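# Place pet feeder in taped outline, scoop set aside

## Task

Get the pet feeder inside the taped outline on the table so that its handle tab lines up with the outline's red notch and both steel bowls rest flat in the feeder's wells. The scoop has to finish lying entirely on the table and entirely clear of the taped outline. Everything must stay in place without the robot holding it.

## Robot and tools

Robot: two arms, left_arm and right_arm, each with six joints and a parallel gripper. Positions are given in one shared scene frame, in metres: origin on the table top midway between the arms, +x out over the table, +z up, and left_arm sits on the +y side. The arm names do not correspond to the left or right of any picture.

Tool execute_actions takes {"actions": [...]} with at most one item, plus an optional "pictures" boolean (pictures come by default). An empty list just reports the current state. A move is {"rows": [[...]], "steps": N}, where N is 1 to 15 control steps of 1/30 s each (default 15). Each row is used for one step; if there are fewer rows than steps, the last row repeats. A wait is {"steps": N} with N up to 300; it sends nothing new and returns after that many steps counted from the previous result, with your reply time included. A refused call moves nothing.

Each row always has 14 numbers covering both arms, even if one arm stays still: left_arm's waist, shoulder, elbow, wrist pitch, wrist yaw, wrist roll, then its gripper opening; then the same seven for right_arm. Joint values are absolute target angles in radians, in the same form as the Joint positions line, not offsets. Stated ranges per arm: waist -2.618 to 3.054, shoulder 0.000 to 3.142, elbow 0.000 to 3.142, wrist pitch -1.571 to 1.571, wrist yaw -1.571 to 1.571, wrist roll -2.094 to 2.094. True ends may differ by up to 0.036 rad either way. A target more than 0.036 rad beyond a stated end, and farther out than the joint's last reported angle, gets the call refused; targets past the real end are clipped there, and the result may report "joint sent to its limit" (possibly for an earlier, still running action). Lack of that message does not prove more travel exists. Gripper opening is an absolute value from -1 (closed) to +1 (fully open, 0.087 m between pads).

Motion limits: each step the sent target stays within a fixed lead of the measured angle (waist 0.202, shoulder 0.258, elbow 0.238, wrist pitch 0.573, wrist yaw and roll 0.522 rad), and targets that would shift a gripper more than 70 mm in a step are scaled back, so distant goals take several calls. Friction can leave a joint up to about 0.031 rad short, and commands smaller than that may not move it. Between calls the arms keep heading to the last row sent until they all nearly stop or a step is HELD; after that, only a new action moves them further.

Gripping: grip_measured shows finger opening on the command scale; each gripper's reading may be off by about 1 mm. To hold something, command an opening below grip_measured: roughly 0.02 below holds firmly, less holds more gently. Pads push with about 20 N at most; closing fast can squeeze harder and sometimes pops the fingers open. Fingers point along the gripper's +z and close along its y. end_effector_position is the point between the pads, a little behind the tips.

Result lines: the state line gives each arm's gripper position (m) and quaternion (w, x, y, z) in the scene frame; these can be somewhat off, worse at long reach. Joint positions and Joint velocities list each arm's joints (rad, rad/s) then pad gap (m, m/s). "joint command not followed" means a clearance check altered or blocked some joint targets; the rest of the row still ran. HELD marks steps where your row was partly or wholly not sent. MOTOR HOT appears at 75 °C; at 90 °C that arm halts for 10 s (then that threshold is off for 5 minutes, after which 90 °C halts it again); at 100 °C the arm and its gripper go limp and drop. These stops appear as OVER-TEMPERATURE FAULT lines. Holding loads warms motors, even during thinking.

Cameras: cam_high, cam_low, cam_left_wrist, cam_right_wrist, each 504x504, returned in that order; calibrations were supplied and may be slightly off. zoom_image takes {"camera": name, "region": [x0, y0, x1, y1]} in pixels of that camera's latest image, origin top-left, at most 504 by 504, and returns a closer view.

finished_scene takes {"scene": number of the current scene}, ends it permanently, grades it and begins the next task if any. Answering without any tool call ends everything.

Avoid: dropping or knocking anything off the table (instant failure), arms colliding or pressing into each other, slamming, hard pushes, slips. Brief outside tugs on a held part or nudges to loose objects can happen. Time spent, including thinking, counts against the result, and smooth low-effort motion is slightly preferred.

Each tool is called in YAML: its name, and indented under it one key for each argument.

## Session

execute_actions:
  actions: []

Scene clock: 0.00 s of 5400.00 s.
left_arm: end_effector_position=(+0.1600, -0.0176, +0.1526) grip_measured=+1.000 end_effector_quat_wxyz=(+0.638, +0.661, +0.216, -0.331) | right_arm: end_effector_position=(+0.0837, -0.5476, +0.1931) grip_measured=+1.000 end_effector_quat_wxyz=(+0.066, +0.274, +0.956, -0.085)
Joint positions: left_arm=[-0.746  1.278  0.151  1.207  1.161  0.704  0.087] | right_arm=[-1.223  1.281  1.353 -1.43  -0.019 -0.718  0.087]
Joint velocities: left_arm=[-0.007  0.012  0.012 -0.022 -0.022  0.007  0.   ] | right_arm=[-0.012 -0.007  0.002  0.022 -0.051  0.037  0.   ]
camera_calibration (this result's frames):
cam_left_wrist: T_world_to_cam=[[-0.709288, 0.0826755, -0.700053, 0.220414], [0.565203, 0.66017, -0.494693, 0.01919], [0.421255, -0.746552, -0.514979, 0.140659], [0, 0, 0, 1]] pos_world=[0.086238, 0.0741175, 0.236231]
cam_right_wrist: T_world_to_cam=[[-0.542111, -0.829944, 0.131561, -0.438802], [-0.595273, 0.4898, 0.636982, 0.220691], [-0.593098, 0.267, -0.75957, 0.476867], [0, 0, 0, 1]] pos_world=[0.176321, -0.599599, 0.279367]

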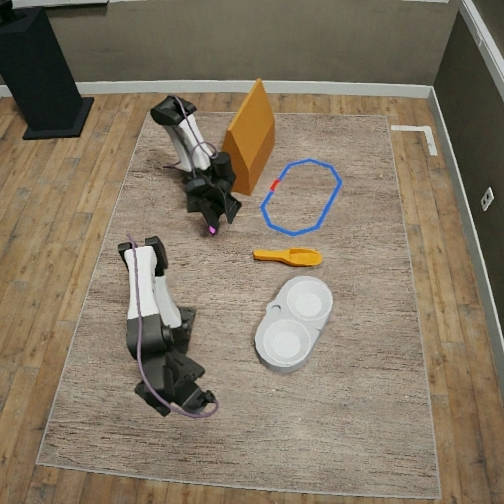

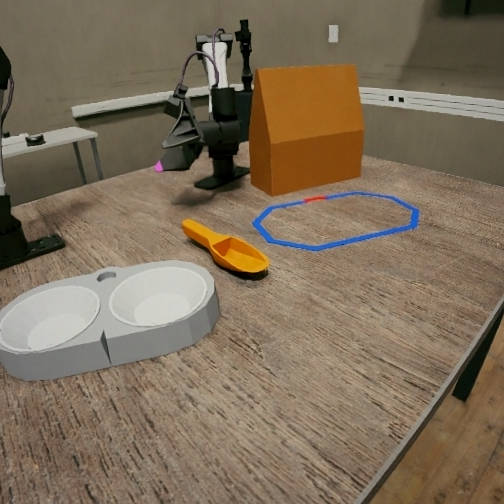

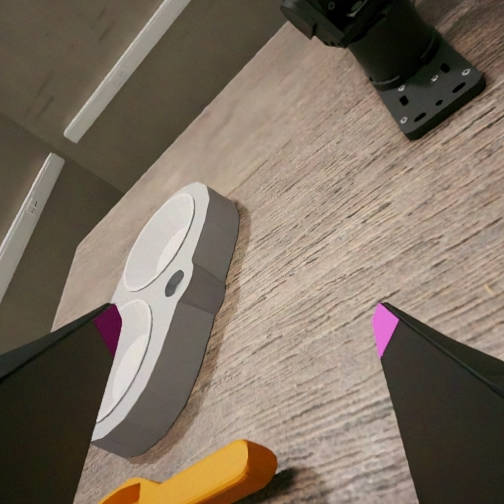

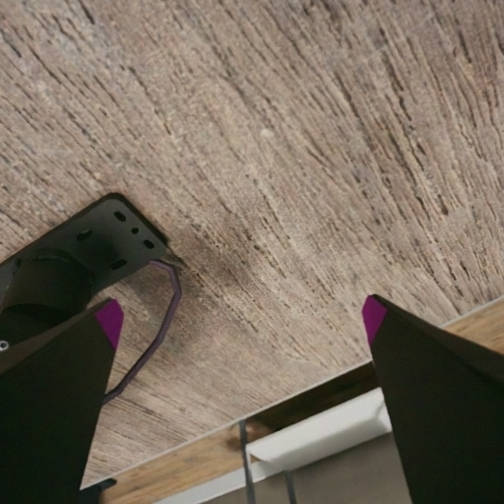

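zoom_image:
  camera: "cam_high"
  region: [210, 140, 360, 290]

zoom_image:
  camera: "cam_high"
  region: [220, 240, 370, 390]

Region (210, 140, 360, 290) of cam_high's 504x504 image, scaled by 3.360, with more detail than that image has.

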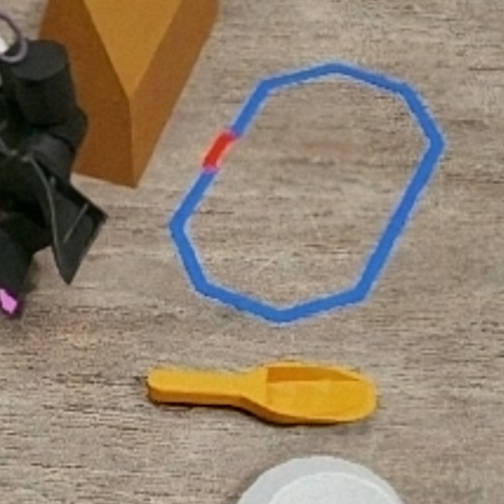

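Region (220, 240, 370, 390) of cam_high's 504x504 image, scaled by 3.360, with more detail than that image has.

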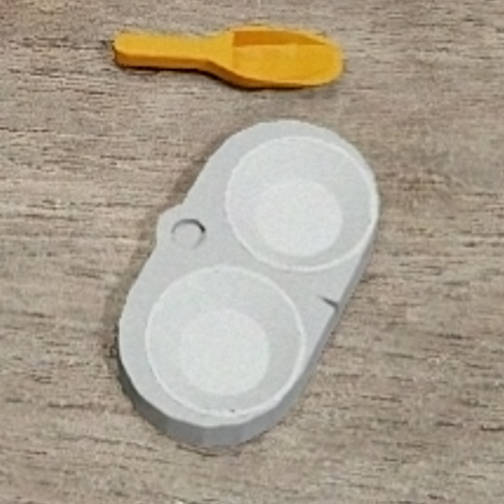

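execute_actions:
  actions:
    - {"rows": [ [-0.78,1.278,0.57,0.9,0.8,0.25,1.0, -0.85,1.5,1.5,-1.4,0,-0.55,0.3], [-0.78,1.278,0.57,0.9,0.8,0.25,1.0, -0.85,1.5,1.5,-1.4,0,-0.55,0.3], [-0.78,1.278,0.57,0.9,0.8,0.25,1.0, -0.85,1.5,1.5,-1.4,0,-0.55,0.3], [-0.78,1.278,0.57,0.9,0.8,0.25,1.0, -0.85,1.5,1.5,-1.4,0,-0.55,0.3], [-0.78,1.278,0.57,0.9,0.8,0.25,1.0, -0.85,1.5,1.5,-1.4,0,-0.55,0.3], [-0.82,1.278,1.0,0.5,0.4,-0.2,1.0, -0.5,1.75,1.68,-1.39,0,-0.35,0.3], [-0.82,1.278,1.0,0.5,0.4,-0.2,1.0, -0.5,1.75,1.68,-1.39,0,-0.35,0.3], [-0.82,1.278,1.0,0.5,0.4,-0.2,1.0, -0.5,1.75,1.68,-1.39,0,-0.35,0.3], [-0.82,1.278,1.0,0.5,0.4,-0.2,1.0, -0.5,1.75,1.68,-1.39,0,-0.35,0.3], [-0.82,1.278,1.0,0.5,0.4,-0.2,1.0, -0.5,1.75,1.68,-1.39,0,-0.35,0.3], [-0.859,1.35,1.45,0.0,0,-0.68,1.0, -0.123,2.038,1.8385,-1.371,0,-0.175,0.3] ], "steps": 15}
  pictures: false

execute_actions:
  actions:
    - {"rows": [ [-0.859,1.65,1.75,-0.6,0,-0.68,1.0, -0.123,2.038,1.8385,-1.371,0,-0.175,0.3], [-0.859,1.65,1.75,-0.6,0,-0.68,1.0, -0.123,2.038,1.8385,-1.371,0,-0.175,0.3], [-0.859,1.65,1.75,-0.6,0,-0.68,1.0, -0.123,2.038,1.8385,-1.371,0,-0.175,0.3], [-0.859,1.65,1.75,-0.6,0,-0.68,1.0, -0.123,2.038,1.8385,-1.371,0,-0.175,0.3], [-0.859,1.65,1.75,-0.6,0,-0.68,1.0, -0.123,2.038,1.8385,-1.371,0,-0.175,0.3], [-0.859,1.95,1.98,-1.1,0,-0.68,1.0, -0.123,2.038,1.8385,-1.371,0,-0.175,0.3], [-0.859,1.95,1.98,-1.1,0,-0.68,1.0, -0.123,2.038,1.8385,-1.371,0,-0.175,0.3], [-0.859,1.95,1.98,-1.1,0,-0.68,1.0, -0.123,2.038,1.8385,-1.371,0,-0.175,0.3], [-0.859,1.95,1.98,-1.1,0,-0.68,1.0, -0.123,2.038,1.8385,-1.371,0,-0.175,0.3], [-0.859,1.95,1.98,-1.1,0,-0.68,1.0, -0.123,2.038,1.8385,-1.371,0,-0.175,0.3], [-0.859,2.25,2.131,-1.452,0,-0.68,1.0, -0.123,2.038,1.8385,-1.371,0,-0.175,0.3] ], "steps": 15}
  pictures: false

execute_actions:
  actions:
    - {"rows": [[-0.859,2.25,2.131,-1.452,0,-0.68,1.0, -0.123,2.038,1.8385,-1.371,0,-0.175,0.3]], "steps": 15}

Scene clock: 51.67 s of 5400.00 s.
left_arm: end_effector_position=(+0.3287, -0.0660, +0.4442) grip_measured=+1.000 end_effector_quat_wxyz=(+0.632, +0.160, +0.602, -0.461) | right_arm: end_effector_position=(+0.3573, -0.4913, +0.1209) grip_measured=+0.300 end_effector_quat_wxyz=(+0.014, +0.055, +0.998, -0.008)
Joint positions: left_arm=[-0.85   1.339  1.32   0.25   0.209 -0.419  0.087] | right_arm=[-0.353  1.974  1.794 -1.358  0.005 -0.3    0.057]
Joint velocities: left_arm=[-0.017  0.32   2.098 -1.56  -1.355 -1.722  0.   ] | right_arm=[ 1.546  1.096  0.271  0.198 -0.037  0.711 -0.001]
Steps of this call (steps 1 to 90: nothing new was sent; then 48.17 s passed at rest; steps 91 to 105: all 15 steps of this action). Readings (joint positions):
91: left_arm=[-0.754 1.277 0.185 1.154 1.121 0.632] | right_arm=[-1.192 1.309 1.381 -1.450 -0.005 -0.690]
92: left_arm=[-0.764 1.282 0.256 1.085 1.062 0.556] | right_arm=[-1.128 1.360 1.428 -1.452 0.000 -0.663]
94: left_arm=[-0.769 1.283 0.416 1.010 0.971 0.450] | right_arm=[-0.987 1.454 1.477 -1.410 0.003 -0.623]
98: left_arm=[-0.802 1.282 0.728 0.763 0.690 0.137] | right_arm=[-0.755 1.648 1.602 -1.405 0.004 -0.505]
105: the state above

Scene clock: 52.17 s of 5400.00 s.
left_arm: end_effector_position=(+0.4290, -0.1213, +0.3141) grip_measured=+1.000 end_effector_quat_wxyz=(+0.420, +0.035, +0.837, -0.348) | right_arm: end_effector_position=(+0.3883, -0.4094, +0.1008) grip_measured=+0.300 end_effector_quat_wxyz=(-0.010, -0.005, +1.000, +0.004)
Joint positions: left_arm=[-0.85   1.928  2.03  -0.52   0.052 -0.626  0.087] | right_arm=[-0.118  2.049  1.815 -1.358 -0.005 -0.185  0.057]
Joint velocities: left_arm=[-0.007  0.999  0.427 -1.15  -0.007 -0.11   0.   ] | right_arm=[-0.002  0.007  0.007  0.095  0.022  0.095  0.   ]
Steps of this call (steps 1 to 15: all 15 steps of this action). Readings (joint positions):
1: left_arm=[-0.850 1.360 1.389 0.201 0.181 -0.454] | right_arm=[-0.295 2.007 1.800 -1.353 0.006 -0.278]
2: left_arm=[-0.850 1.386 1.457 0.158 0.161 -0.480] | right_arm=[-0.235 2.031 1.801 -1.350 0.006 -0.258]
4: left_arm=[-0.850 1.459 1.581 0.052 0.128 -0.525] | right_arm=[-0.134 2.054 1.801 -1.350 -0.001 -0.231]
8: left_arm=[-0.850 1.628 1.786 -0.179 0.084 -0.582] | right_arm=[-0.089 2.051 1.810 -1.356 -0.010 -0.204]
15: the state above

Scene clock: 52.67 s of 5400.00 s.
left_arm: end_effector_position=(+0.3252, -0.0321, +0.0850) grip_measured=+1.000 end_effector_quat_wxyz=(+0.024, +0.004, +0.999, -0.030) | right_arm: end_effector_position=(+0.3879, -0.4092, +0.1009) grip_measured=+0.300 end_effector_quat_wxyz=(-0.011, -0.004, +1.000, +0.004)
Joint positions: left_arm=[-0.85   2.262  2.097 -1.331  0.017 -0.668  0.087] | right_arm=[-0.118  2.049  1.815 -1.359 -0.005 -0.181  0.057]
Joint velocities: left_arm=[-0.007  0.017  0.105 -0.857 -0.066 -0.095  0.   ] | right_arm=[-0.007  0.007 -0.012 -0.022 -0.081 -0.007 -0.   ]
Steps of this call (steps 1 to 15: all 15 steps of this action). Readings (joint positions):
1: left_arm=[-0.850 1.963 2.043 -0.560 0.050 -0.629] | right_arm=[-0.118 2.049 1.815 -1.358 -0.005 -0.184]
2: left_arm=[-0.850 1.997 2.053 -0.600 0.048 -0.632] | right_arm=[-0.118 2.049 1.815 -1.358 -0.005 -0.183]
4: left_arm=[-0.850 2.064 2.068 -0.683 0.045 -0.638] | right_arm=[-0.118 2.049 1.815 -1.359 -0.005 -0.183]
8: left_arm=[-0.850 2.182 2.089 -0.915 0.035 -0.649] | right_arm=[-0.118 2.049 1.815 -1.359 -0.005 -0.181]
15: the state above
camera_calibration (this result's frames):
cam_left_wrist: T_world_to_cam=[[-0.00851163, -0.998766, 0.0489195, -0.0348068], [-0.687143, 0.0413832, 0.725343, 0.185593], [-0.726472, -0.0274408, -0.686648, 0.436361], [0, 0, 0, 1]] pos_world=[0.444237, -0.0304702, 0.166711]
cam_right_wrist: T_world_to_cam=[[-0.000350617, -0.999999, -0.00107648, -0.413306], [-0.626016, -0.000619956, 0.77981, 0.189555], [-0.77981, 0.000947306, -0.626015, 0.500362], [0, 0, 0, 1]] pos_world=[0.508707, -0.413662, 0.164972]

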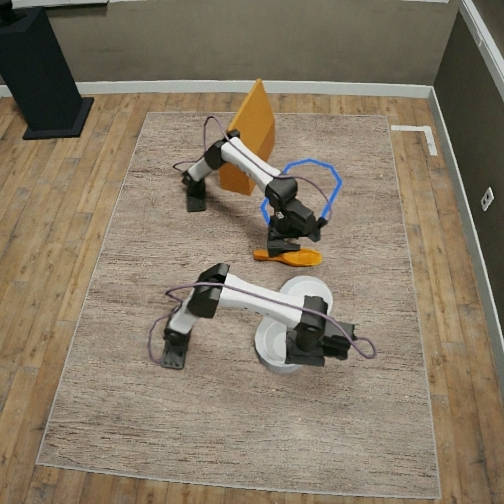

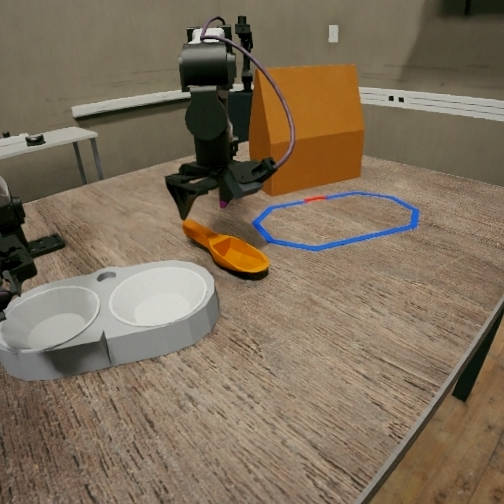

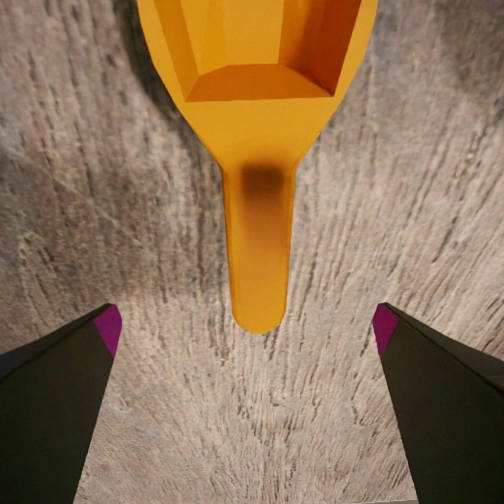

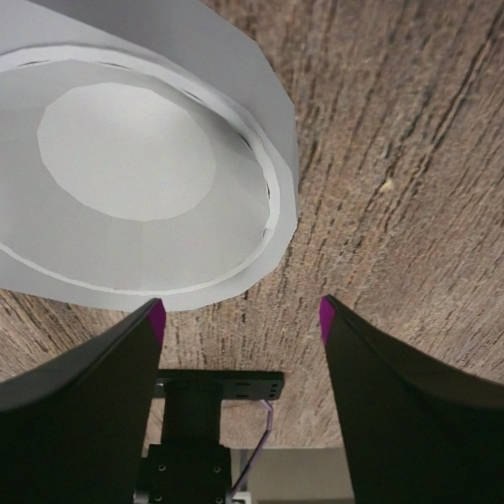

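execute_actions:
  actions:
    - {"rows": [ [-0.915,2.25,2.131,-1.452,0,-0.735,1.0, -0.158,2.084,1.828,-1.315,0,-0.205,0.3], [-0.915,2.25,2.131,-1.452,0,-0.735,1.0, -0.158,2.084,1.828,-1.315,0,-0.205,0.3], [-0.915,2.25,2.131,-1.452,0,-0.735,1.0, -0.158,2.084,1.828,-1.315,0,-0.205,0.3], [-0.915,2.25,2.131,-1.452,0,-0.735,1.0, -0.158,2.084,1.828,-1.315,0,-0.205,0.3], [-0.915,2.25,2.131,-1.452,0,-0.735,1.0, -0.158,2.084,1.828,-1.315,0,-0.205,0.3], [-0.915,2.25,2.131,-1.452,0,-0.735,1.0, -0.158,2.084,1.828,-1.315,0,-0.205,0.3], [-0.915,2.25,2.131,-1.452,0,-0.735,1.0, -0.158,2.084,1.828,-1.315,0,-0.205,0.3], [-0.915,2.25,2.131,-1.452,0,-0.735,1.0, -0.158,2.084,1.828,-1.315,0,-0.205,0.3], [-0.915,2.256,1.862,-1.177,0,-0.735,1.0, -0.158,2.11,1.655,-1.116,0,-0.205,0.3] ], "steps": 15}
  pictures: false

execute_actions:
  actions:
    - {"rows": [[-0.915,2.256,1.862,-1.177,0,-0.735,1.0, -0.158,2.11,1.655,-1.116,0,-0.205,0.3]], "steps": 12}

Scene clock: 66.87 s of 5400.00 s.
left_arm: end_effector_position=(+0.2779, -0.0295, +0.0338) grip_measured=+1.000 end_effector_quat_wxyz=(-0.026, +0.010, +0.999, +0.019) | right_arm: end_effector_position=(+0.3903, -0.4230, +0.0433) grip_measured=+0.300 end_effector_quat_wxyz=(-0.019, +0.005, +1.000, +0.006)
Joint positions: left_arm=[-0.921  2.26   1.875 -1.25   0.006 -0.727  0.087] | right_arm=[-0.153  2.11   1.674 -1.174 -0.004 -0.199  0.057]
Joint velocities: left_arm=[ 0.002  0.139 -0.139  0.315  0.066 -0.007  0.   ] | right_arm=[ 0.002  0.129 -0.115  0.286  0.066  0.007 -0.001]
Steps of this call (steps 1 to 30: the robot went on to your last target; steps 31 to 100: nothing new was sent; then 10.37 s passed at rest; steps 101 to 115: all 15 steps of this action). Readings (joint positions):
101: left_arm=[-0.855 2.262 2.114 -1.434 0.008 -0.683] | right_arm=[-0.121 2.050 1.815 -1.357 -0.005 -0.184]
102: left_arm=[-0.863 2.262 2.114 -1.434 0.007 -0.693] | right_arm=[-0.126 2.053 1.815 -1.350 -0.005 -0.188]
104: left_arm=[-0.888 2.262 2.114 -1.434 0.006 -0.706] | right_arm=[-0.140 2.060 1.815 -1.341 -0.005 -0.192]
108: left_arm=[-0.921 2.262 2.114 -1.434 0.006 -0.719] | right_arm=[-0.153 2.069 1.815 -1.331 -0.004 -0.196]
115: the state above

Scene clock: 67.27 s of 5400.00 s.
left_arm: end_effector_position=(+0.2874, -0.0383, +0.0301) grip_measured=+1.000 end_effector_quat_wxyz=(-0.007, +0.009, +1.000, +0.002) | right_arm: end_effector_position=(+0.4003, -0.4251, +0.0399) grip_measured=+0.300 end_effector_quat_wxyz=(+0.001, +0.005, +1.000, +0.002)
Joint positions: left_arm=[-0.921  2.263  1.872 -1.194  0.006 -0.729  0.087] | right_arm=[-0.153  2.112  1.671 -1.13  -0.004 -0.199  0.057]
Joint velocities: left_arm=[-0.017 -0.007 -0.027 -0.007  0.051  0.022  0.   ] | right_arm=[-0.012  0.002 -0.002  0.051 -0.081  0.007 -0.   ]
Steps of this call (steps 1 to 12: all 12 steps of this action). Readings (joint positions):
1: left_arm=[-0.921 2.264 1.872 -1.240 0.006 -0.728] | right_arm=[-0.153 2.112 1.671 -1.167 -0.004 -0.199]
2: left_arm=[-0.921 2.264 1.872 -1.231 0.006 -0.728] | right_arm=[-0.153 2.112 1.671 -1.160 -0.004 -0.199]
4: left_arm=[-0.921 2.263 1.872 -1.215 0.006 -0.728] | right_arm=[-0.153 2.112 1.671 -1.146 -0.004 -0.199]
8: left_arm=[-0.921 2.263 1.872 -1.199 0.006 -0.729] | right_arm=[-0.153 2.112 1.671 -1.134 -0.004 -0.199]
12: the state above
camera_calibration (this result's frames):
cam_left_wrist: T_world_to_cam=[[-0.0174065, -0.999729, -0.015466, -0.0342024], [-0.640978, -0.000714079, 0.767559, 0.183586], [-0.767362, 0.0232738, -0.640792, 0.38328], [0, 0, 0, 1]] pos_world=[0.411194, -0.0429824, 0.104161]
cam_right_wrist: T_world_to_cam=[[-0.0171549, -0.999845, 0.00402243, -0.422678], [-0.643184, 0.0141155, 0.765581, 0.2586], [-0.765519, 0.0105463, -0.643327, 0.470913], [0, 0, 0, 1]] pos_world=[0.519569, -0.431229, 0.106671]

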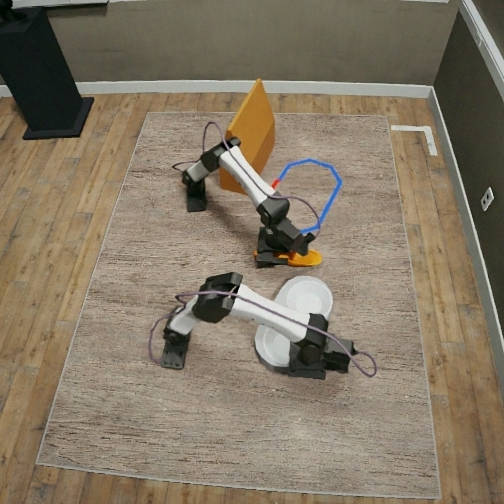

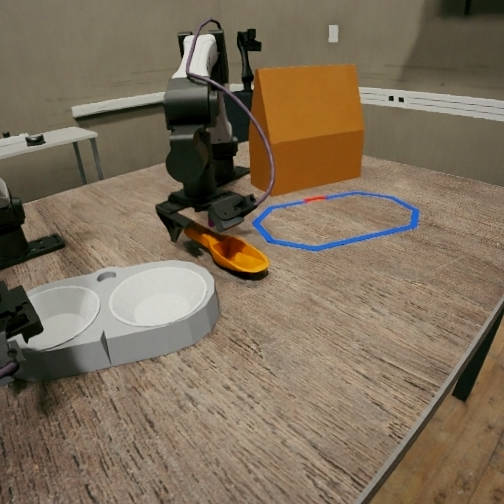

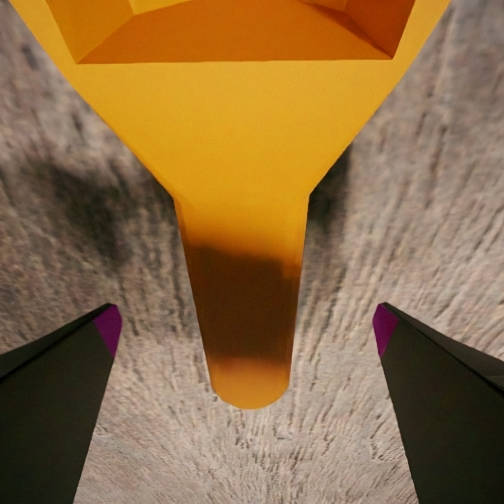

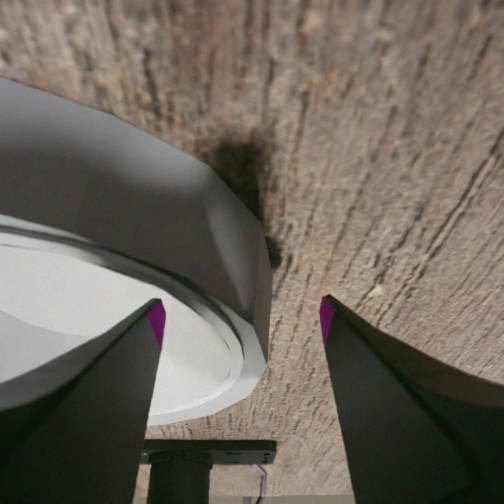

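execute_actions:
  actions:
    - {"rows": [ [-0.915,2.256,1.862,-1.177,0,-0.735,0.5, -0.158,2.11,1.655,-1.116,0,-0.205,0.0], [-0.915,2.256,1.862,-1.177,0,-0.735,0.5, -0.158,2.11,1.655,-1.116,0,-0.205,0.0], [-0.915,2.256,1.862,-1.177,0,-0.735,0.5, -0.158,2.11,1.655,-1.116,0,-0.205,0.0], [-0.915,2.256,1.862,-1.177,0,-0.735,0.0, -0.158,2.11,1.655,-1.116,0,-0.205,-0.25], [-0.915,2.256,1.862,-1.177,0,-0.735,0.0, -0.158,2.11,1.655,-1.116,0,-0.205,-0.25], [-0.915,2.256,1.862,-1.177,0,-0.735,0.0, -0.158,2.11,1.655,-1.116,0,-0.205,-0.25], [-0.915,2.256,1.862,-1.177,0,-0.735,-0.3, -0.158,2.11,1.655,-1.116,0,-0.205,-0.4], [-0.915,2.256,1.862,-1.177,0,-0.735,-0.3, -0.158,2.11,1.655,-1.116,0,-0.205,-0.4], [-0.915,2.256,1.862,-1.177,0,-0.735,-0.3, -0.158,2.11,1.655,-1.116,0,-0.205,-0.4], [-0.915,2.256,1.862,-1.177,0,-0.735,-0.5, -0.158,2.11,1.655,-1.116,0,-0.205,-0.55] ], "steps": 15}

Scene clock: 71.70 s of 5400.00 s.
left_arm: end_effector_position=(+0.2880, -0.0388, +0.0299) grip_measured=-0.410 end_effector_quat_wxyz=(-0.006, +0.009, +1.000, +0.001) | right_arm: end_effector_position=(+0.4009, -0.4238, +0.0398) grip_measured=-0.522 end_effector_quat_wxyz=(+0.002, -0.001, +1.000, +0.007)
Joint positions: left_arm=[-0.921  2.263  1.872 -1.19   0.006 -0.729  0.026] | right_arm=[-0.153  2.112  1.671 -1.129 -0.015 -0.212  0.021]
Joint velocities: left_arm=[-0.002  0.002  0.007 -0.007 -0.037 -0.037 -0.   ] | right_arm=[ 0.007  0.002 -0.002  0.037  0.051 -0.037 -0.   ]
Steps of this call (steps 1 to 15: the robot went on to your last target; steps 16 to 90: nothing new was sent; then 0.93 s passed at rest; steps 91 to 105: all 15 steps of this action). Readings (joint positions):
91: left_arm=[-0.921 2.263 1.872 -1.191 0.006 -0.729] | right_arm=[-0.153 2.112 1.671 -1.127 -0.004 -0.199]
92: left_arm=[-0.921 2.263 1.872 -1.191 0.006 -0.729] | right_arm=[-0.153 2.112 1.671 -1.127 -0.004 -0.199]
94: left_arm=[-0.921 2.263 1.872 -1.190 0.006 -0.729] | right_arm=[-0.153 2.112 1.671 -1.127 -0.004 -0.199]
98: left_arm=[-0.921 2.263 1.872 -1.190 0.006 -0.729] | right_arm=[-0.153 2.112 1.671 -1.127 -0.013 -0.199]
105: the state above
camera_calibration (this result's frames):
cam_left_wrist: T_world_to_cam=[[-0.0169894, -0.999765, -0.0134665, -0.0349213], [-0.643109, 0.00061388, 0.765774, 0.184833], [-0.765586, 0.0216705, -0.642969, 0.383219], [0, 0, 0, 1]] pos_world=[0.411661, -0.0433311, 0.104387]
cam_right_wrist: T_world_to_cam=[[-0.00455567, -0.999968, -0.00664304, -0.42601], [-0.645668, -0.00213134, 0.763616, 0.253233], [-0.763605, 0.00776798, -0.645637, 0.469423], [0, 0, 0, 1]] pos_world=[0.520018, -0.429103, 0.106874]

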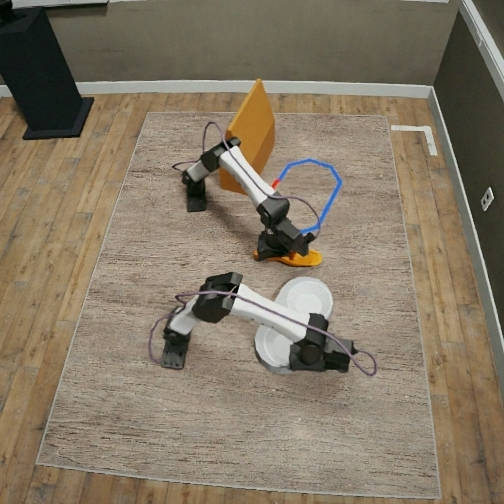

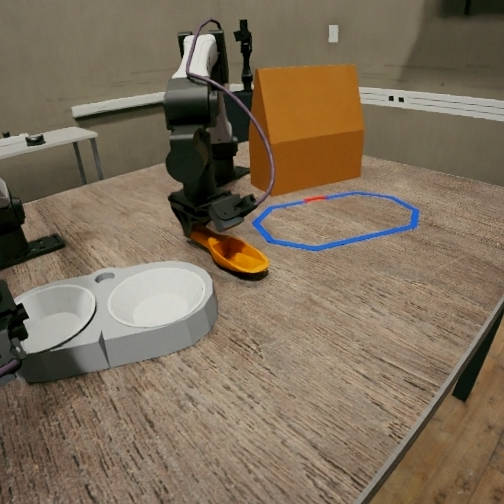

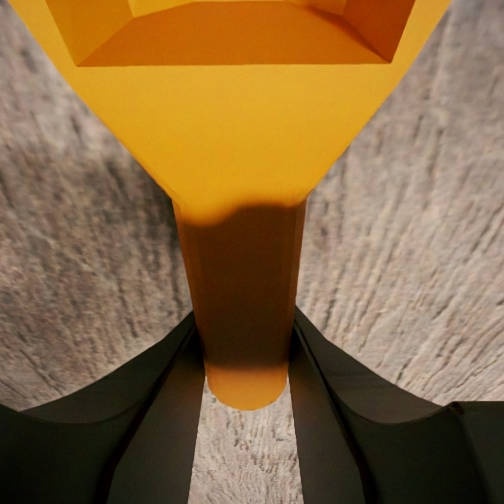

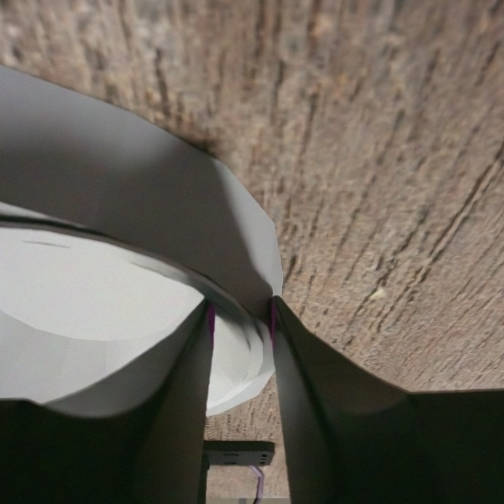

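execute_actions:
  actions:
    - {"rows": [[-0.915,2.245,2.004,-1.33,0,-0.735,-0.5, -0.158,2.11,1.655,-1.116,0,-0.205,-0.55]], "steps": 10}
  pictures: false

execute_actions:
  actions:
    - {"rows": [[-1.153,1.902,1.4885,-1.157,0,-0.973,-0.5, -0.158,2.11,1.655,-1.116,0,-0.205,-0.55]], "steps": 15}
  pictures: false

execute_actions:
  actions:
    - {"rows": [[-1.486,1.713,1.252,-1.11,0,-1.306,-0.5, -0.029,2.085,1.621,-1.107,0,-0.081,-0.55]], "steps": 15}
  pictures: false

execute_actions:
  actions:
    - {"rows": [[-1.486,1.754,1.147,-0.963,0,-1.306,-0.5, 0.098,2.081,1.6155,-1.105,0,0.046,-0.55]], "steps": 15}

Scene clock: 89.43 s of 5400.00 s.
left_arm: end_effector_position=(+0.2936, -0.0440, +0.0679) grip_measured=-0.410 end_effector_quat_wxyz=(+0.008, +0.009, +1.000, -0.011) | right_arm: end_effector_position=(+0.4009, -0.4238, +0.0398) grip_measured=-0.522 end_effector_quat_wxyz=(+0.002, -0.002, +1.000, +0.007)
Joint positions: left_arm=[-0.921  2.242  1.993 -1.296  0.006 -0.73   0.026] | right_arm=[-0.153  2.112  1.671 -1.129 -0.015 -0.213  0.021]
Joint velocities: left_arm=[ 0.007  0.017 -0.007 -0.168 -0.007 -0.051 -0.001] | right_arm=[ 0.012  0.012 -0.007  0.066 -0.066  0.007 -0.   ]
Steps of this call (steps 1 to 15: the robot went on to your last target; steps 16 to 90: nothing new was sent; then 14.40 s passed at rest; steps 91 to 100: all 10 steps of this action). Readings (joint positions):
91: left_arm=[-0.921 2.267 1.896 -1.217 0.006 -0.730] | right_arm=[-0.153 2.112 1.671 -1.129 -0.015 -0.213]
92: left_arm=[-0.921 2.271 1.925 -1.243 0.006 -0.730] | right_arm=[-0.153 2.112 1.671 -1.129 -0.015 -0.213]
94: left_arm=[-0.921 2.264 1.969 -1.265 0.006 -0.730] | right_arm=[-0.153 2.112 1.671 -1.129 -0.015 -0.213]
98: left_arm=[-0.921 2.242 1.993 -1.286 0.006 -0.730] | right_arm=[-0.153 2.112 1.671 -1.129 -0.015 -0.213]
100: the state above

Scene clock: 89.93 s of 5400.00 s.
left_arm: end_effector_position=(+0.1637, -0.0367, +0.0778) grip_measured=-0.410 end_effector_quat_wxyz=(-0.004, +0.014, +1.000, -0.003) | right_arm: end_effector_position=(+0.4009, -0.4238, +0.0398) grip_measured=-0.522 end_effector_quat_wxyz=(+0.002, -0.002, +1.000, +0.007)
Joint positions: left_arm=[-1.157  1.892  1.505 -1.183  0.01  -0.956  0.026] | right_arm=[-0.153  2.112  1.671 -1.129 -0.015 -0.213  0.021]
Joint velocities: left_arm=[ 0.061  0.017 -0.012  0.081 -0.037 -0.081 -0.   ] | right_arm=[-0.027  0.002  0.012 -0.022 -0.037  0.022 -0.001]
Steps of this call (steps 1 to 15: all 15 steps of this action). Readings (joint positions):
1: left_arm=[-0.932 2.217 1.951 -1.264 0.000 -0.757] | right_arm=[-0.153 2.112 1.671 -1.129 -0.015 -0.213]
2: left_arm=[-0.952 2.174 1.888 -1.240 -0.005 -0.786] | right_arm=[-0.153 2.112 1.671 -1.129 -0.015 -0.213]
4: left_arm=[-1.027 2.066 1.758 -1.214 -0.006 -0.837] | right_arm=[-0.153 2.112 1.671 -1.129 -0.015 -0.213]
8: left_arm=[-1.182 1.891 1.540 -1.196 0.007 -0.913] | right_arm=[-0.153 2.112 1.671 -1.129 -0.015 -0.213]
15: the state above

Scene clock: 90.43 s of 5400.00 s.
left_arm: end_effector_position=(+0.0440, -0.0375, +0.0718) grip_measured=-0.410 end_effector_quat_wxyz=(-0.006, +0.015, +1.000, +0.003) | right_arm: end_effector_position=(+0.4054, -0.3755, +0.0418) grip_measured=-0.548 end_effector_quat_wxyz=(+0.004, -0.012, +1.000, -0.003)
Joint positions: left_arm=[-1.491  1.726  1.272 -1.126  0.011 -1.287  0.026] | right_arm=[-0.022  2.095  1.653 -1.122  0.005 -0.101  0.02 ]
Joint velocities: left_arm=[ 0.007  0.002 -0.017 -0.051  0.007 -0.125  0.   ] | right_arm=[ 0.007 -0.017 -0.017  0.037  0.022  0.007  0.   ]
Steps of this call (steps 1 to 15: all 15 steps of this action). Readings (joint positions):
1: left_arm=[-1.172 1.867 1.463 -1.143 0.000 -1.006] | right_arm=[-0.142 2.109 1.668 -1.127 -0.006 -0.197]
2: left_arm=[-1.207 1.826 1.399 -1.120 -0.008 -1.057] | right_arm=[-0.125 2.104 1.662 -1.125 0.007 -0.180]
4: left_arm=[-1.331 1.758 1.307 -1.126 -0.009 -1.143] | right_arm=[-0.076 2.097 1.654 -1.125 0.012 -0.152]
8: left_arm=[-1.513 1.726 1.274 -1.128 0.010 -1.235] | right_arm=[-0.021 2.095 1.653 -1.122 0.006 -0.117]
15: the state above

Scene clock: 90.93 s of 5400.00 s.
left_arm: end_effector_position=(+0.0565, -0.0378, +0.0383) grip_measured=-0.410 end_effector_quat_wxyz=(+0.019, +0.002, +1.000, -0.001) | right_arm: end_effector_position=(+0.4076, -0.3264, +0.0424) grip_measured=-0.549 end_effector_quat_wxyz=(+0.007, -0.010, +1.000, -0.006)
Joint positions: left_arm=[-1.478  1.748  1.168 -0.978 -0.037 -1.3    0.026] | right_arm=[ 0.104  2.092  1.653 -1.117  0.013  0.028  0.02 ]
Joint velocities: left_arm=[ 0.012  0.017  0.002  0.081 -0.007 -0.037 -0.   ] | right_arm=[-0.007  0.007  0.002  0.007  0.007  0.081 -0.001]
Steps of this call (steps 1 to 15: all 15 steps of this action). Readings (joint positions):
1: left_arm=[-1.491 1.724 1.252 -1.098 0.008 -1.289] | right_arm=[-0.012 2.095 1.653 -1.121 0.014 -0.080]
2: left_arm=[-1.490 1.724 1.224 -1.061 -0.001 -1.291] | right_arm=[0.004 2.095 1.653 -1.121 0.024 -0.060]
4: left_arm=[-1.485 1.739 1.181 -1.015 -0.027 -1.292] | right_arm=[0.050 2.094 1.653 -1.120 0.027 -0.028]
8: left_arm=[-1.477 1.748 1.168 -0.982 -0.053 -1.298] | right_arm=[0.104 2.093 1.653 -1.118 0.014 0.009]
15: the state above
camera_calibration (this result's frames):
cam_left_wrist: T_world_to_cam=[[-0.00292094, -0.99996, -0.00847713, -0.0387434], [-0.680563, -0.00422328, 0.732677, 0.0327051], [-0.732683, 0.00790933, -0.680524, 0.210408], [0, 0, 0, 1]] pos_world=[0.176307, -0.0402679, 0.118897]
cam_right_wrist: T_world_to_cam=[[0.0115511, -0.999738, 0.0197839, -0.336252], [-0.653741, 0.00742065, 0.756682, 0.262455], [-0.75663, -0.021674, -0.653484, 0.463343], [0, 0, 0, 1]] pos_world=[0.526041, -0.328069, 0.110845]

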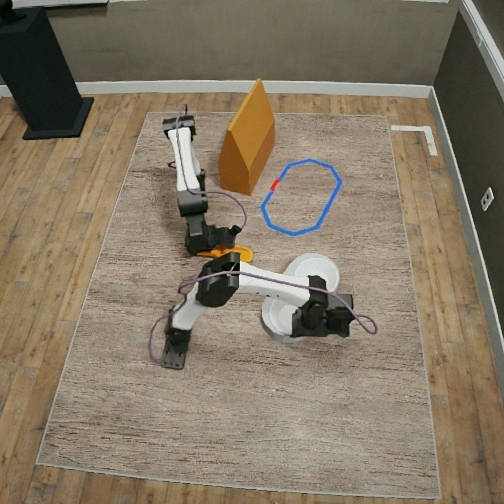

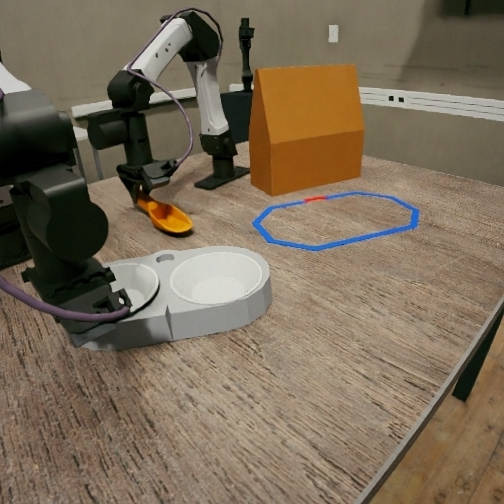

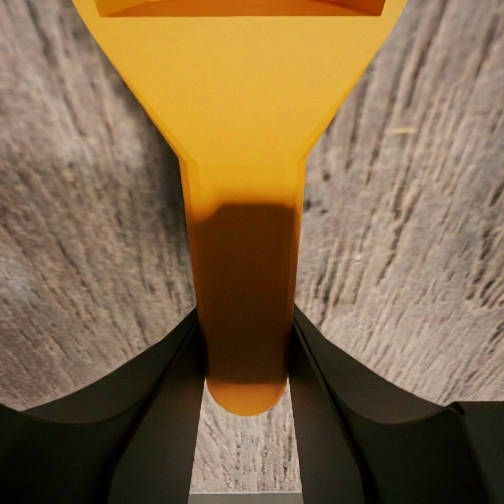

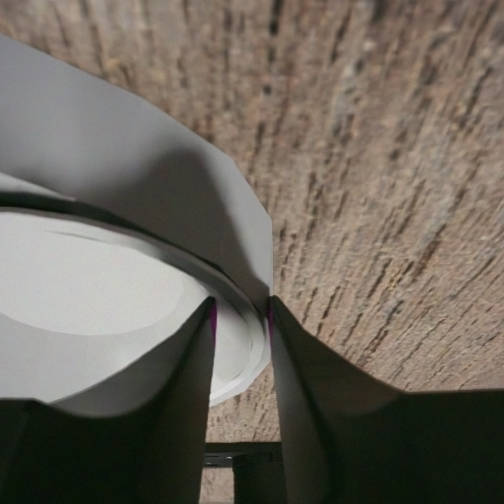

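execute_actions:
  actions:
    - {"rows": [[-1.486,1.754,1.147,-0.963,0,-1.306,0.6, 0.223,2.102,1.6476,-1.116,0,0.171,-0.62]], "steps": 15}
  pictures: false

execute_actions:
  actions:
    - {"rows": [[-1.486,1.66,1.40,-1.30,0,-1.306,0.6, 0.343,2.147,1.7184,-1.142,0,0.291,-0.62]], "steps": 15}

Scene clock: 94.30 s of 5400.00 s.
left_arm: end_effector_position=(+0.0530, -0.0390, +0.0391) grip_measured=+0.600 end_effector_quat_wxyz=(+0.009, +0.001, +1.000, -0.004) | right_arm: end_effector_position=(+0.4020, -0.2796, +0.0425) grip_measured=-0.596 end_effector_quat_wxyz=(+0.007, -0.008, +1.000, -0.007)
Joint positions: left_arm=[-1.478  1.748  1.168 -0.977 -0.016 -1.301  0.07 ] | right_arm=[ 0.222  2.092  1.653 -1.121  0.016  0.151  0.018]
Joint velocities: left_arm=[-0.007 -0.022  0.007  0.037 -0.037  0.007  0.   ] | right_arm=[-0.002 -0.007 -0.007  0.007 -0.095  0.051  0.001]
Steps of this call (steps 1 to 15: the robot went on to your last target; steps 16 to 86: nothing new was sent; steps 87 to 101: all 15 steps of this action). Readings (joint positions):
87: left_arm=[-1.478 1.748 1.168 -0.978 -0.032 -1.301] | right_arm=[0.113 2.092 1.653 -1.118 0.021 0.050]
88: left_arm=[-1.478 1.748 1.168 -0.978 -0.029 -1.301] | right_arm=[0.129 2.092 1.653 -1.120 0.027 0.069]
90: left_arm=[-1.478 1.748 1.168 -0.977 -0.024 -1.301] | right_arm=[0.175 2.092 1.653 -1.120 0.026 0.100]
94: left_arm=[-1.478 1.748 1.168 -0.977 -0.019 -1.301] | right_arm=[0.223 2.092 1.653 -1.121 0.017 0.138]
101: the state above

Scene clock: 94.80 s of 5400.00 s.
left_arm: end_effector_position=(+0.0524, -0.0377, +0.1259) grip_measured=+0.600 end_effector_quat_wxyz=(+0.015, +0.001, +1.000, -0.026) | right_arm: end_effector_position=(+0.3970, -0.2285, +0.0439) grip_measured=-0.616 end_effector_quat_wxyz=(+0.005, -0.007, +1.000, -0.004)
Joint positions: left_arm=[-1.478  1.644  1.401 -1.27  -0.014 -1.301  0.07 ] | right_arm=[ 0.345  2.119  1.7   -1.143  0.01   0.275  0.017]
Joint velocities: left_arm=[-0.007 -0.012 -0.012 -0.168 -0.051  0.007 -0.001] | right_arm=[-0.002  0.002 -0.002 -0.007  0.022  0.007  0.   ]
Steps of this call (steps 1 to 15: all 15 steps of this action). Readings (joint positions):
1: left_arm=[-1.478 1.748 1.200 -1.027 -0.015 -1.301] | right_arm=[0.231 2.097 1.663 -1.130 0.022 0.171]
2: left_arm=[-1.478 1.745 1.251 -1.088 -0.014 -1.301] | right_arm=[0.248 2.107 1.676 -1.139 0.029 0.190]
4: left_arm=[-1.478 1.708 1.344 -1.150 -0.014 -1.301] | right_arm=[0.293 2.117 1.694 -1.143 0.030 0.223]
8: left_arm=[-1.478 1.640 1.401 -1.210 -0.014 -1.301] | right_arm=[0.345 2.119 1.700 -1.143 0.012 0.261]
15: the state above
camera_calibration (this result's frames):
cam_left_wrist: T_world_to_cam=[[-0.00241133, -0.999133, 0.041558, -0.0441283], [-0.673721, 0.0323339, 0.738278, -0.0339061], [-0.738982, -0.0262183, -0.673215, 0.265084], [0, 0, 0, 1]] pos_world=[0.172943, -0.0360437, 0.205325]
cam_right_wrist: T_world_to_cam=[[0.00634133, -0.999874, 0.014535, -0.235957], [-0.650799, 0.0069092, 0.759219, 0.252353], [-0.759224, -0.0142738, -0.650673, 0.461053], [0, 0, 0, 1]] pos_world=[0.51577, -0.23109, 0.111833]

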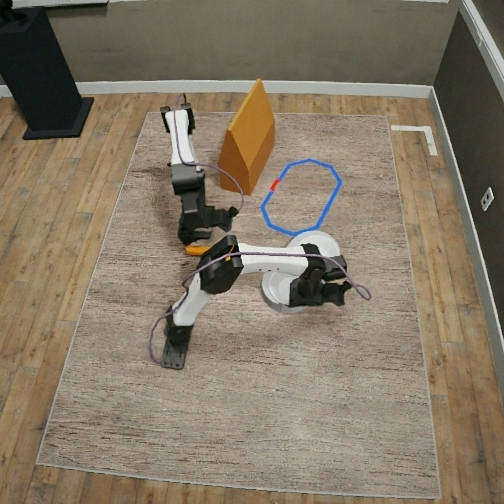

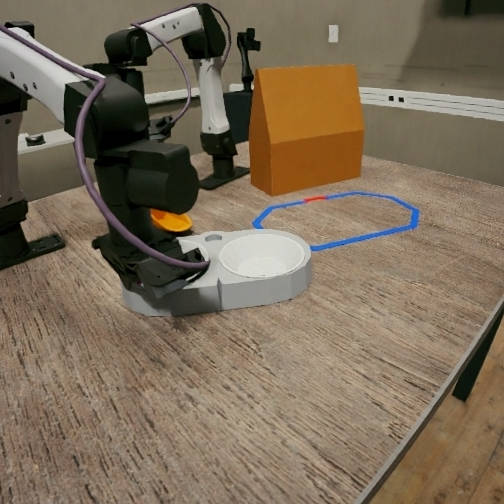

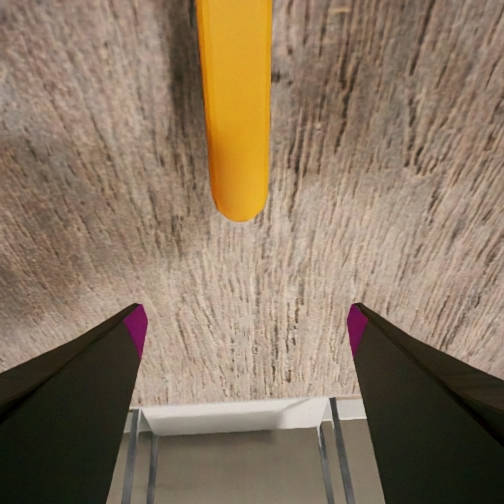

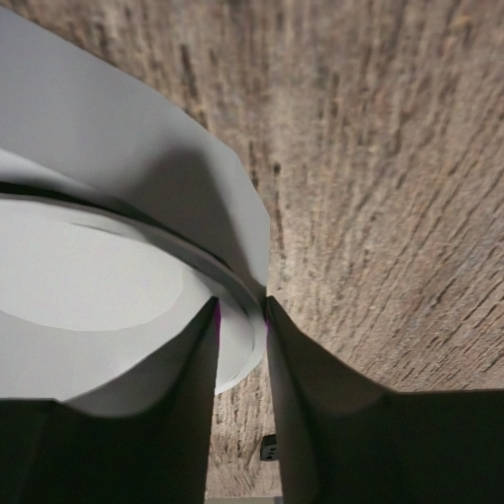

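execute_actions:
  actions:
    - {"rows": [[-1.0,1.3,1.2,-1.3,0,-0.3,0.6, 0.455,2.222,1.814,-1.163,0,0.403,-0.62]], "steps": 15}
  pictures: false

execute_actions:
  actions:
    - {"rows": [[-1.0,1.3,1.2,-1.3,0,-0.3,0.6, 0.557,2.319,1.978,-1.23,0,0.505,-0.62]], "steps": 15}
  pictures: false

execute_actions:
  actions:
    - {"rows": [[-1.0,1.3,1.2,-1.3,0,-0.3,0.6, 0.649,2.4575,2.222,-1.335,0,0.597,-0.62]], "steps": 15}

Scene clock: 101.50 s of 5400.00 s.
left_arm: end_effector_position=(+0.1451, +0.0927, +0.1587) grip_measured=+0.600 end_effector_quat_wxyz=(+0.094, +0.221, +0.969, -0.058) | right_arm: end_effector_position=(+0.3970, -0.1841, +0.0441) grip_measured=-0.617 end_effector_quat_wxyz=(+0.006, -0.003, +1.000, -0.009)
Joint positions: left_arm=[-0.996  1.287  1.221 -1.283 -0.01  -0.374  0.07 ] | right_arm=[ 0.45   2.183  1.802 -1.186  0.021  0.387  0.017]
Joint velocities: left_arm=[-0.017  0.002 -0.012  0.022 -0.037  0.505 -0.001] | right_arm=[-0.017  0.002 -0.012  0.051 -0.066  0.007  0.001]
Steps of this call (steps 1 to 30: the robot went on to your last target; steps 31 to 100: nothing new was sent; then 2.87 s passed at rest; steps 101 to 115: all 15 steps of this action). Readings (joint positions):
101: left_arm=[-1.462 1.619 1.372 -1.260 -0.007 -1.238] | right_arm=[0.353 2.133 1.721 -1.160 0.016 0.295]
102: left_arm=[-1.424 1.573 1.323 -1.252 -0.003 -1.164] | right_arm=[0.368 2.154 1.753 -1.178 0.025 0.311]
104: left_arm=[-1.309 1.457 1.256 -1.266 -0.001 -1.005] | right_arm=[0.405 2.176 1.789 -1.188 0.030 0.336]
108: left_arm=[-1.035 1.298 1.232 -1.278 -0.007 -0.632] | right_arm=[0.449 2.183 1.802 -1.186 0.022 0.373]
115: the state above

Scene clock: 102.00 s of 5400.00 s.
left_arm: end_effector_position=(+0.1464, +0.0951, +0.1585) grip_measured=+0.600 end_effector_quat_wxyz=(+0.096, +0.252, +0.961, -0.055) | right_arm: end_effector_position=(+0.3986, -0.1346, +0.0450) grip_measured=-0.617 end_effector_quat_wxyz=(+0.008, -0.003, +1.000, -0.009)
Joint positions: left_arm=[-0.996  1.287  1.221 -1.283 -0.01  -0.308  0.07 ] | right_arm=[ 0.553  2.279  1.964 -1.25   0.024  0.491  0.017]
Joint velocities: left_arm=[-0.002  0.007  0.002 -0.007  0.022  0.051 -0.001] | right_arm=[ 0.017 -0.017 -0.012 -0.066  0.022 -0.022  0.001]
Steps of this call (steps 1 to 15: all 15 steps of this action). Readings (joint positions):
1: left_arm=[-0.996 1.287 1.221 -1.283 -0.010 -0.360] | right_arm=[0.457 2.203 1.838 -1.214 0.025 0.405]
2: left_arm=[-0.996 1.287 1.221 -1.283 -0.010 -0.349] | right_arm=[0.470 2.236 1.889 -1.237 0.032 0.420]
4: left_arm=[-0.996 1.287 1.221 -1.283 -0.010 -0.333] | right_arm=[0.505 2.269 1.946 -1.251 0.034 0.442]
8: left_arm=[-0.996 1.287 1.221 -1.283 -0.010 -0.317] | right_arm=[0.551 2.279 1.964 -1.249 0.026 0.476]
15: the state above

Scene clock: 102.50 s of 5400.00 s.
left_arm: end_effector_position=(+0.1465, +0.0952, +0.1585) grip_measured=+0.600 end_effector_quat_wxyz=(+0.096, +0.253, +0.961, -0.055) | right_arm: end_effector_position=(+0.4022, -0.0828, +0.0449) grip_measured=-0.618 end_effector_quat_wxyz=(+0.014, -0.002, +1.000, -0.005)
Joint positions: left_arm=[-0.996  1.287  1.221 -1.283 -0.01  -0.306  0.07 ] | right_arm=[ 0.645  2.418  2.207 -1.342  0.024  0.584  0.017]
Joint velocities: left_arm=[-0.017  0.002  0.017  0.066 -0.095 -0.081 -0.001] | right_arm=[-0.012  0.002 -0.002 -0.022 -0.007  0.007 -0.   ]
Steps of this call (steps 1 to 15: all 15 steps of this action). Readings (joint positions):
1: left_arm=[-0.996 1.287 1.221 -1.283 -0.010 -0.308] | right_arm=[0.559 2.308 2.017 -1.290 0.027 0.507]
2: left_arm=[-0.996 1.287 1.221 -1.283 -0.010 -0.307] | right_arm=[0.569 2.353 2.095 -1.326 0.034 0.520]
4: left_arm=[-0.996 1.287 1.221 -1.283 -0.010 -0.307] | right_arm=[0.598 2.404 2.180 -1.340 0.034 0.539]
8: left_arm=[-0.996 1.287 1.221 -1.283 -0.010 -0.306] | right_arm=[0.642 2.418 2.206 -1.341 0.026 0.568]
15: the state above
camera_calibration (this result's frames):
cam_left_wrist: T_world_to_cam=[[-0.495062, -0.867626, 0.0462514, 0.14636], [-0.679755, 0.41992, 0.601332, -0.0132065], [-0.541153, 0.266257, -0.797659, 0.322946], [0, 0, 0, 1]] pos_world=[0.238243, 0.0465451, 0.258773]
cam_right_wrist: T_world_to_cam=[[-0.00281871, -0.999834, 0.0179809, -0.0868413], [-0.663117, 0.0153279, 0.748359, 0.26008], [-0.748511, -0.00981405, -0.66305, 0.464357], [0, 0, 0, 1]] pos_world=[0.519795, -0.0862561, 0.11482]

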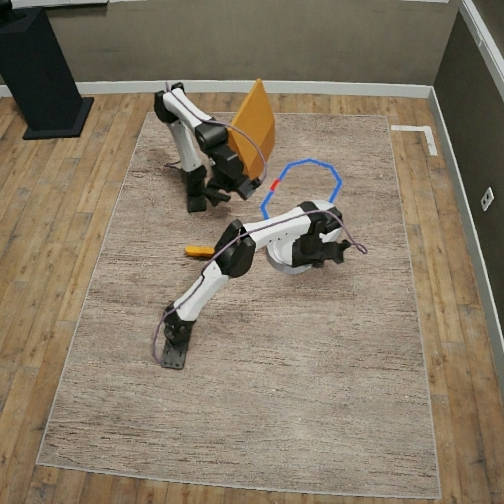

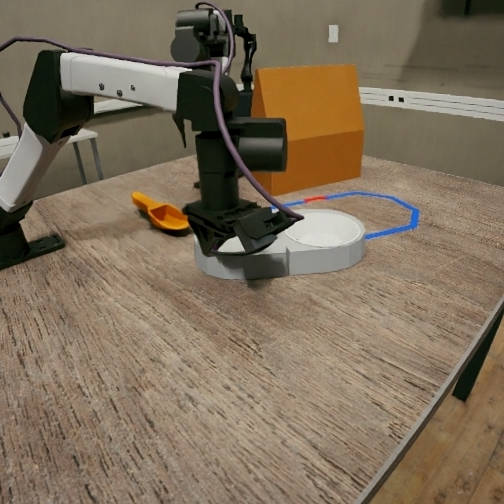

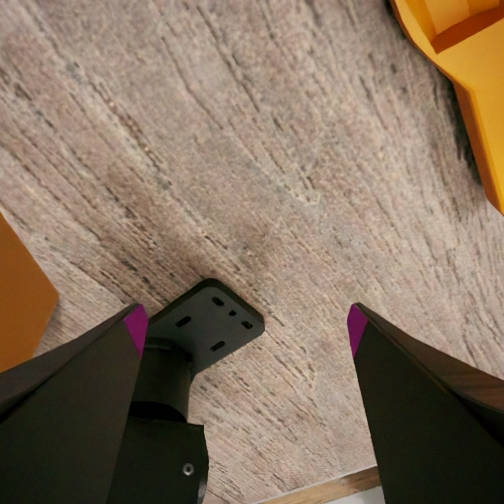

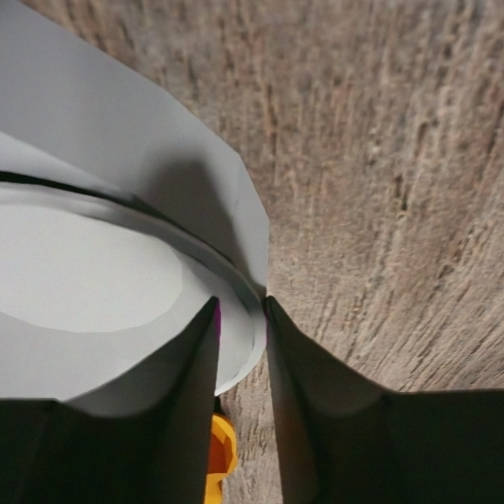

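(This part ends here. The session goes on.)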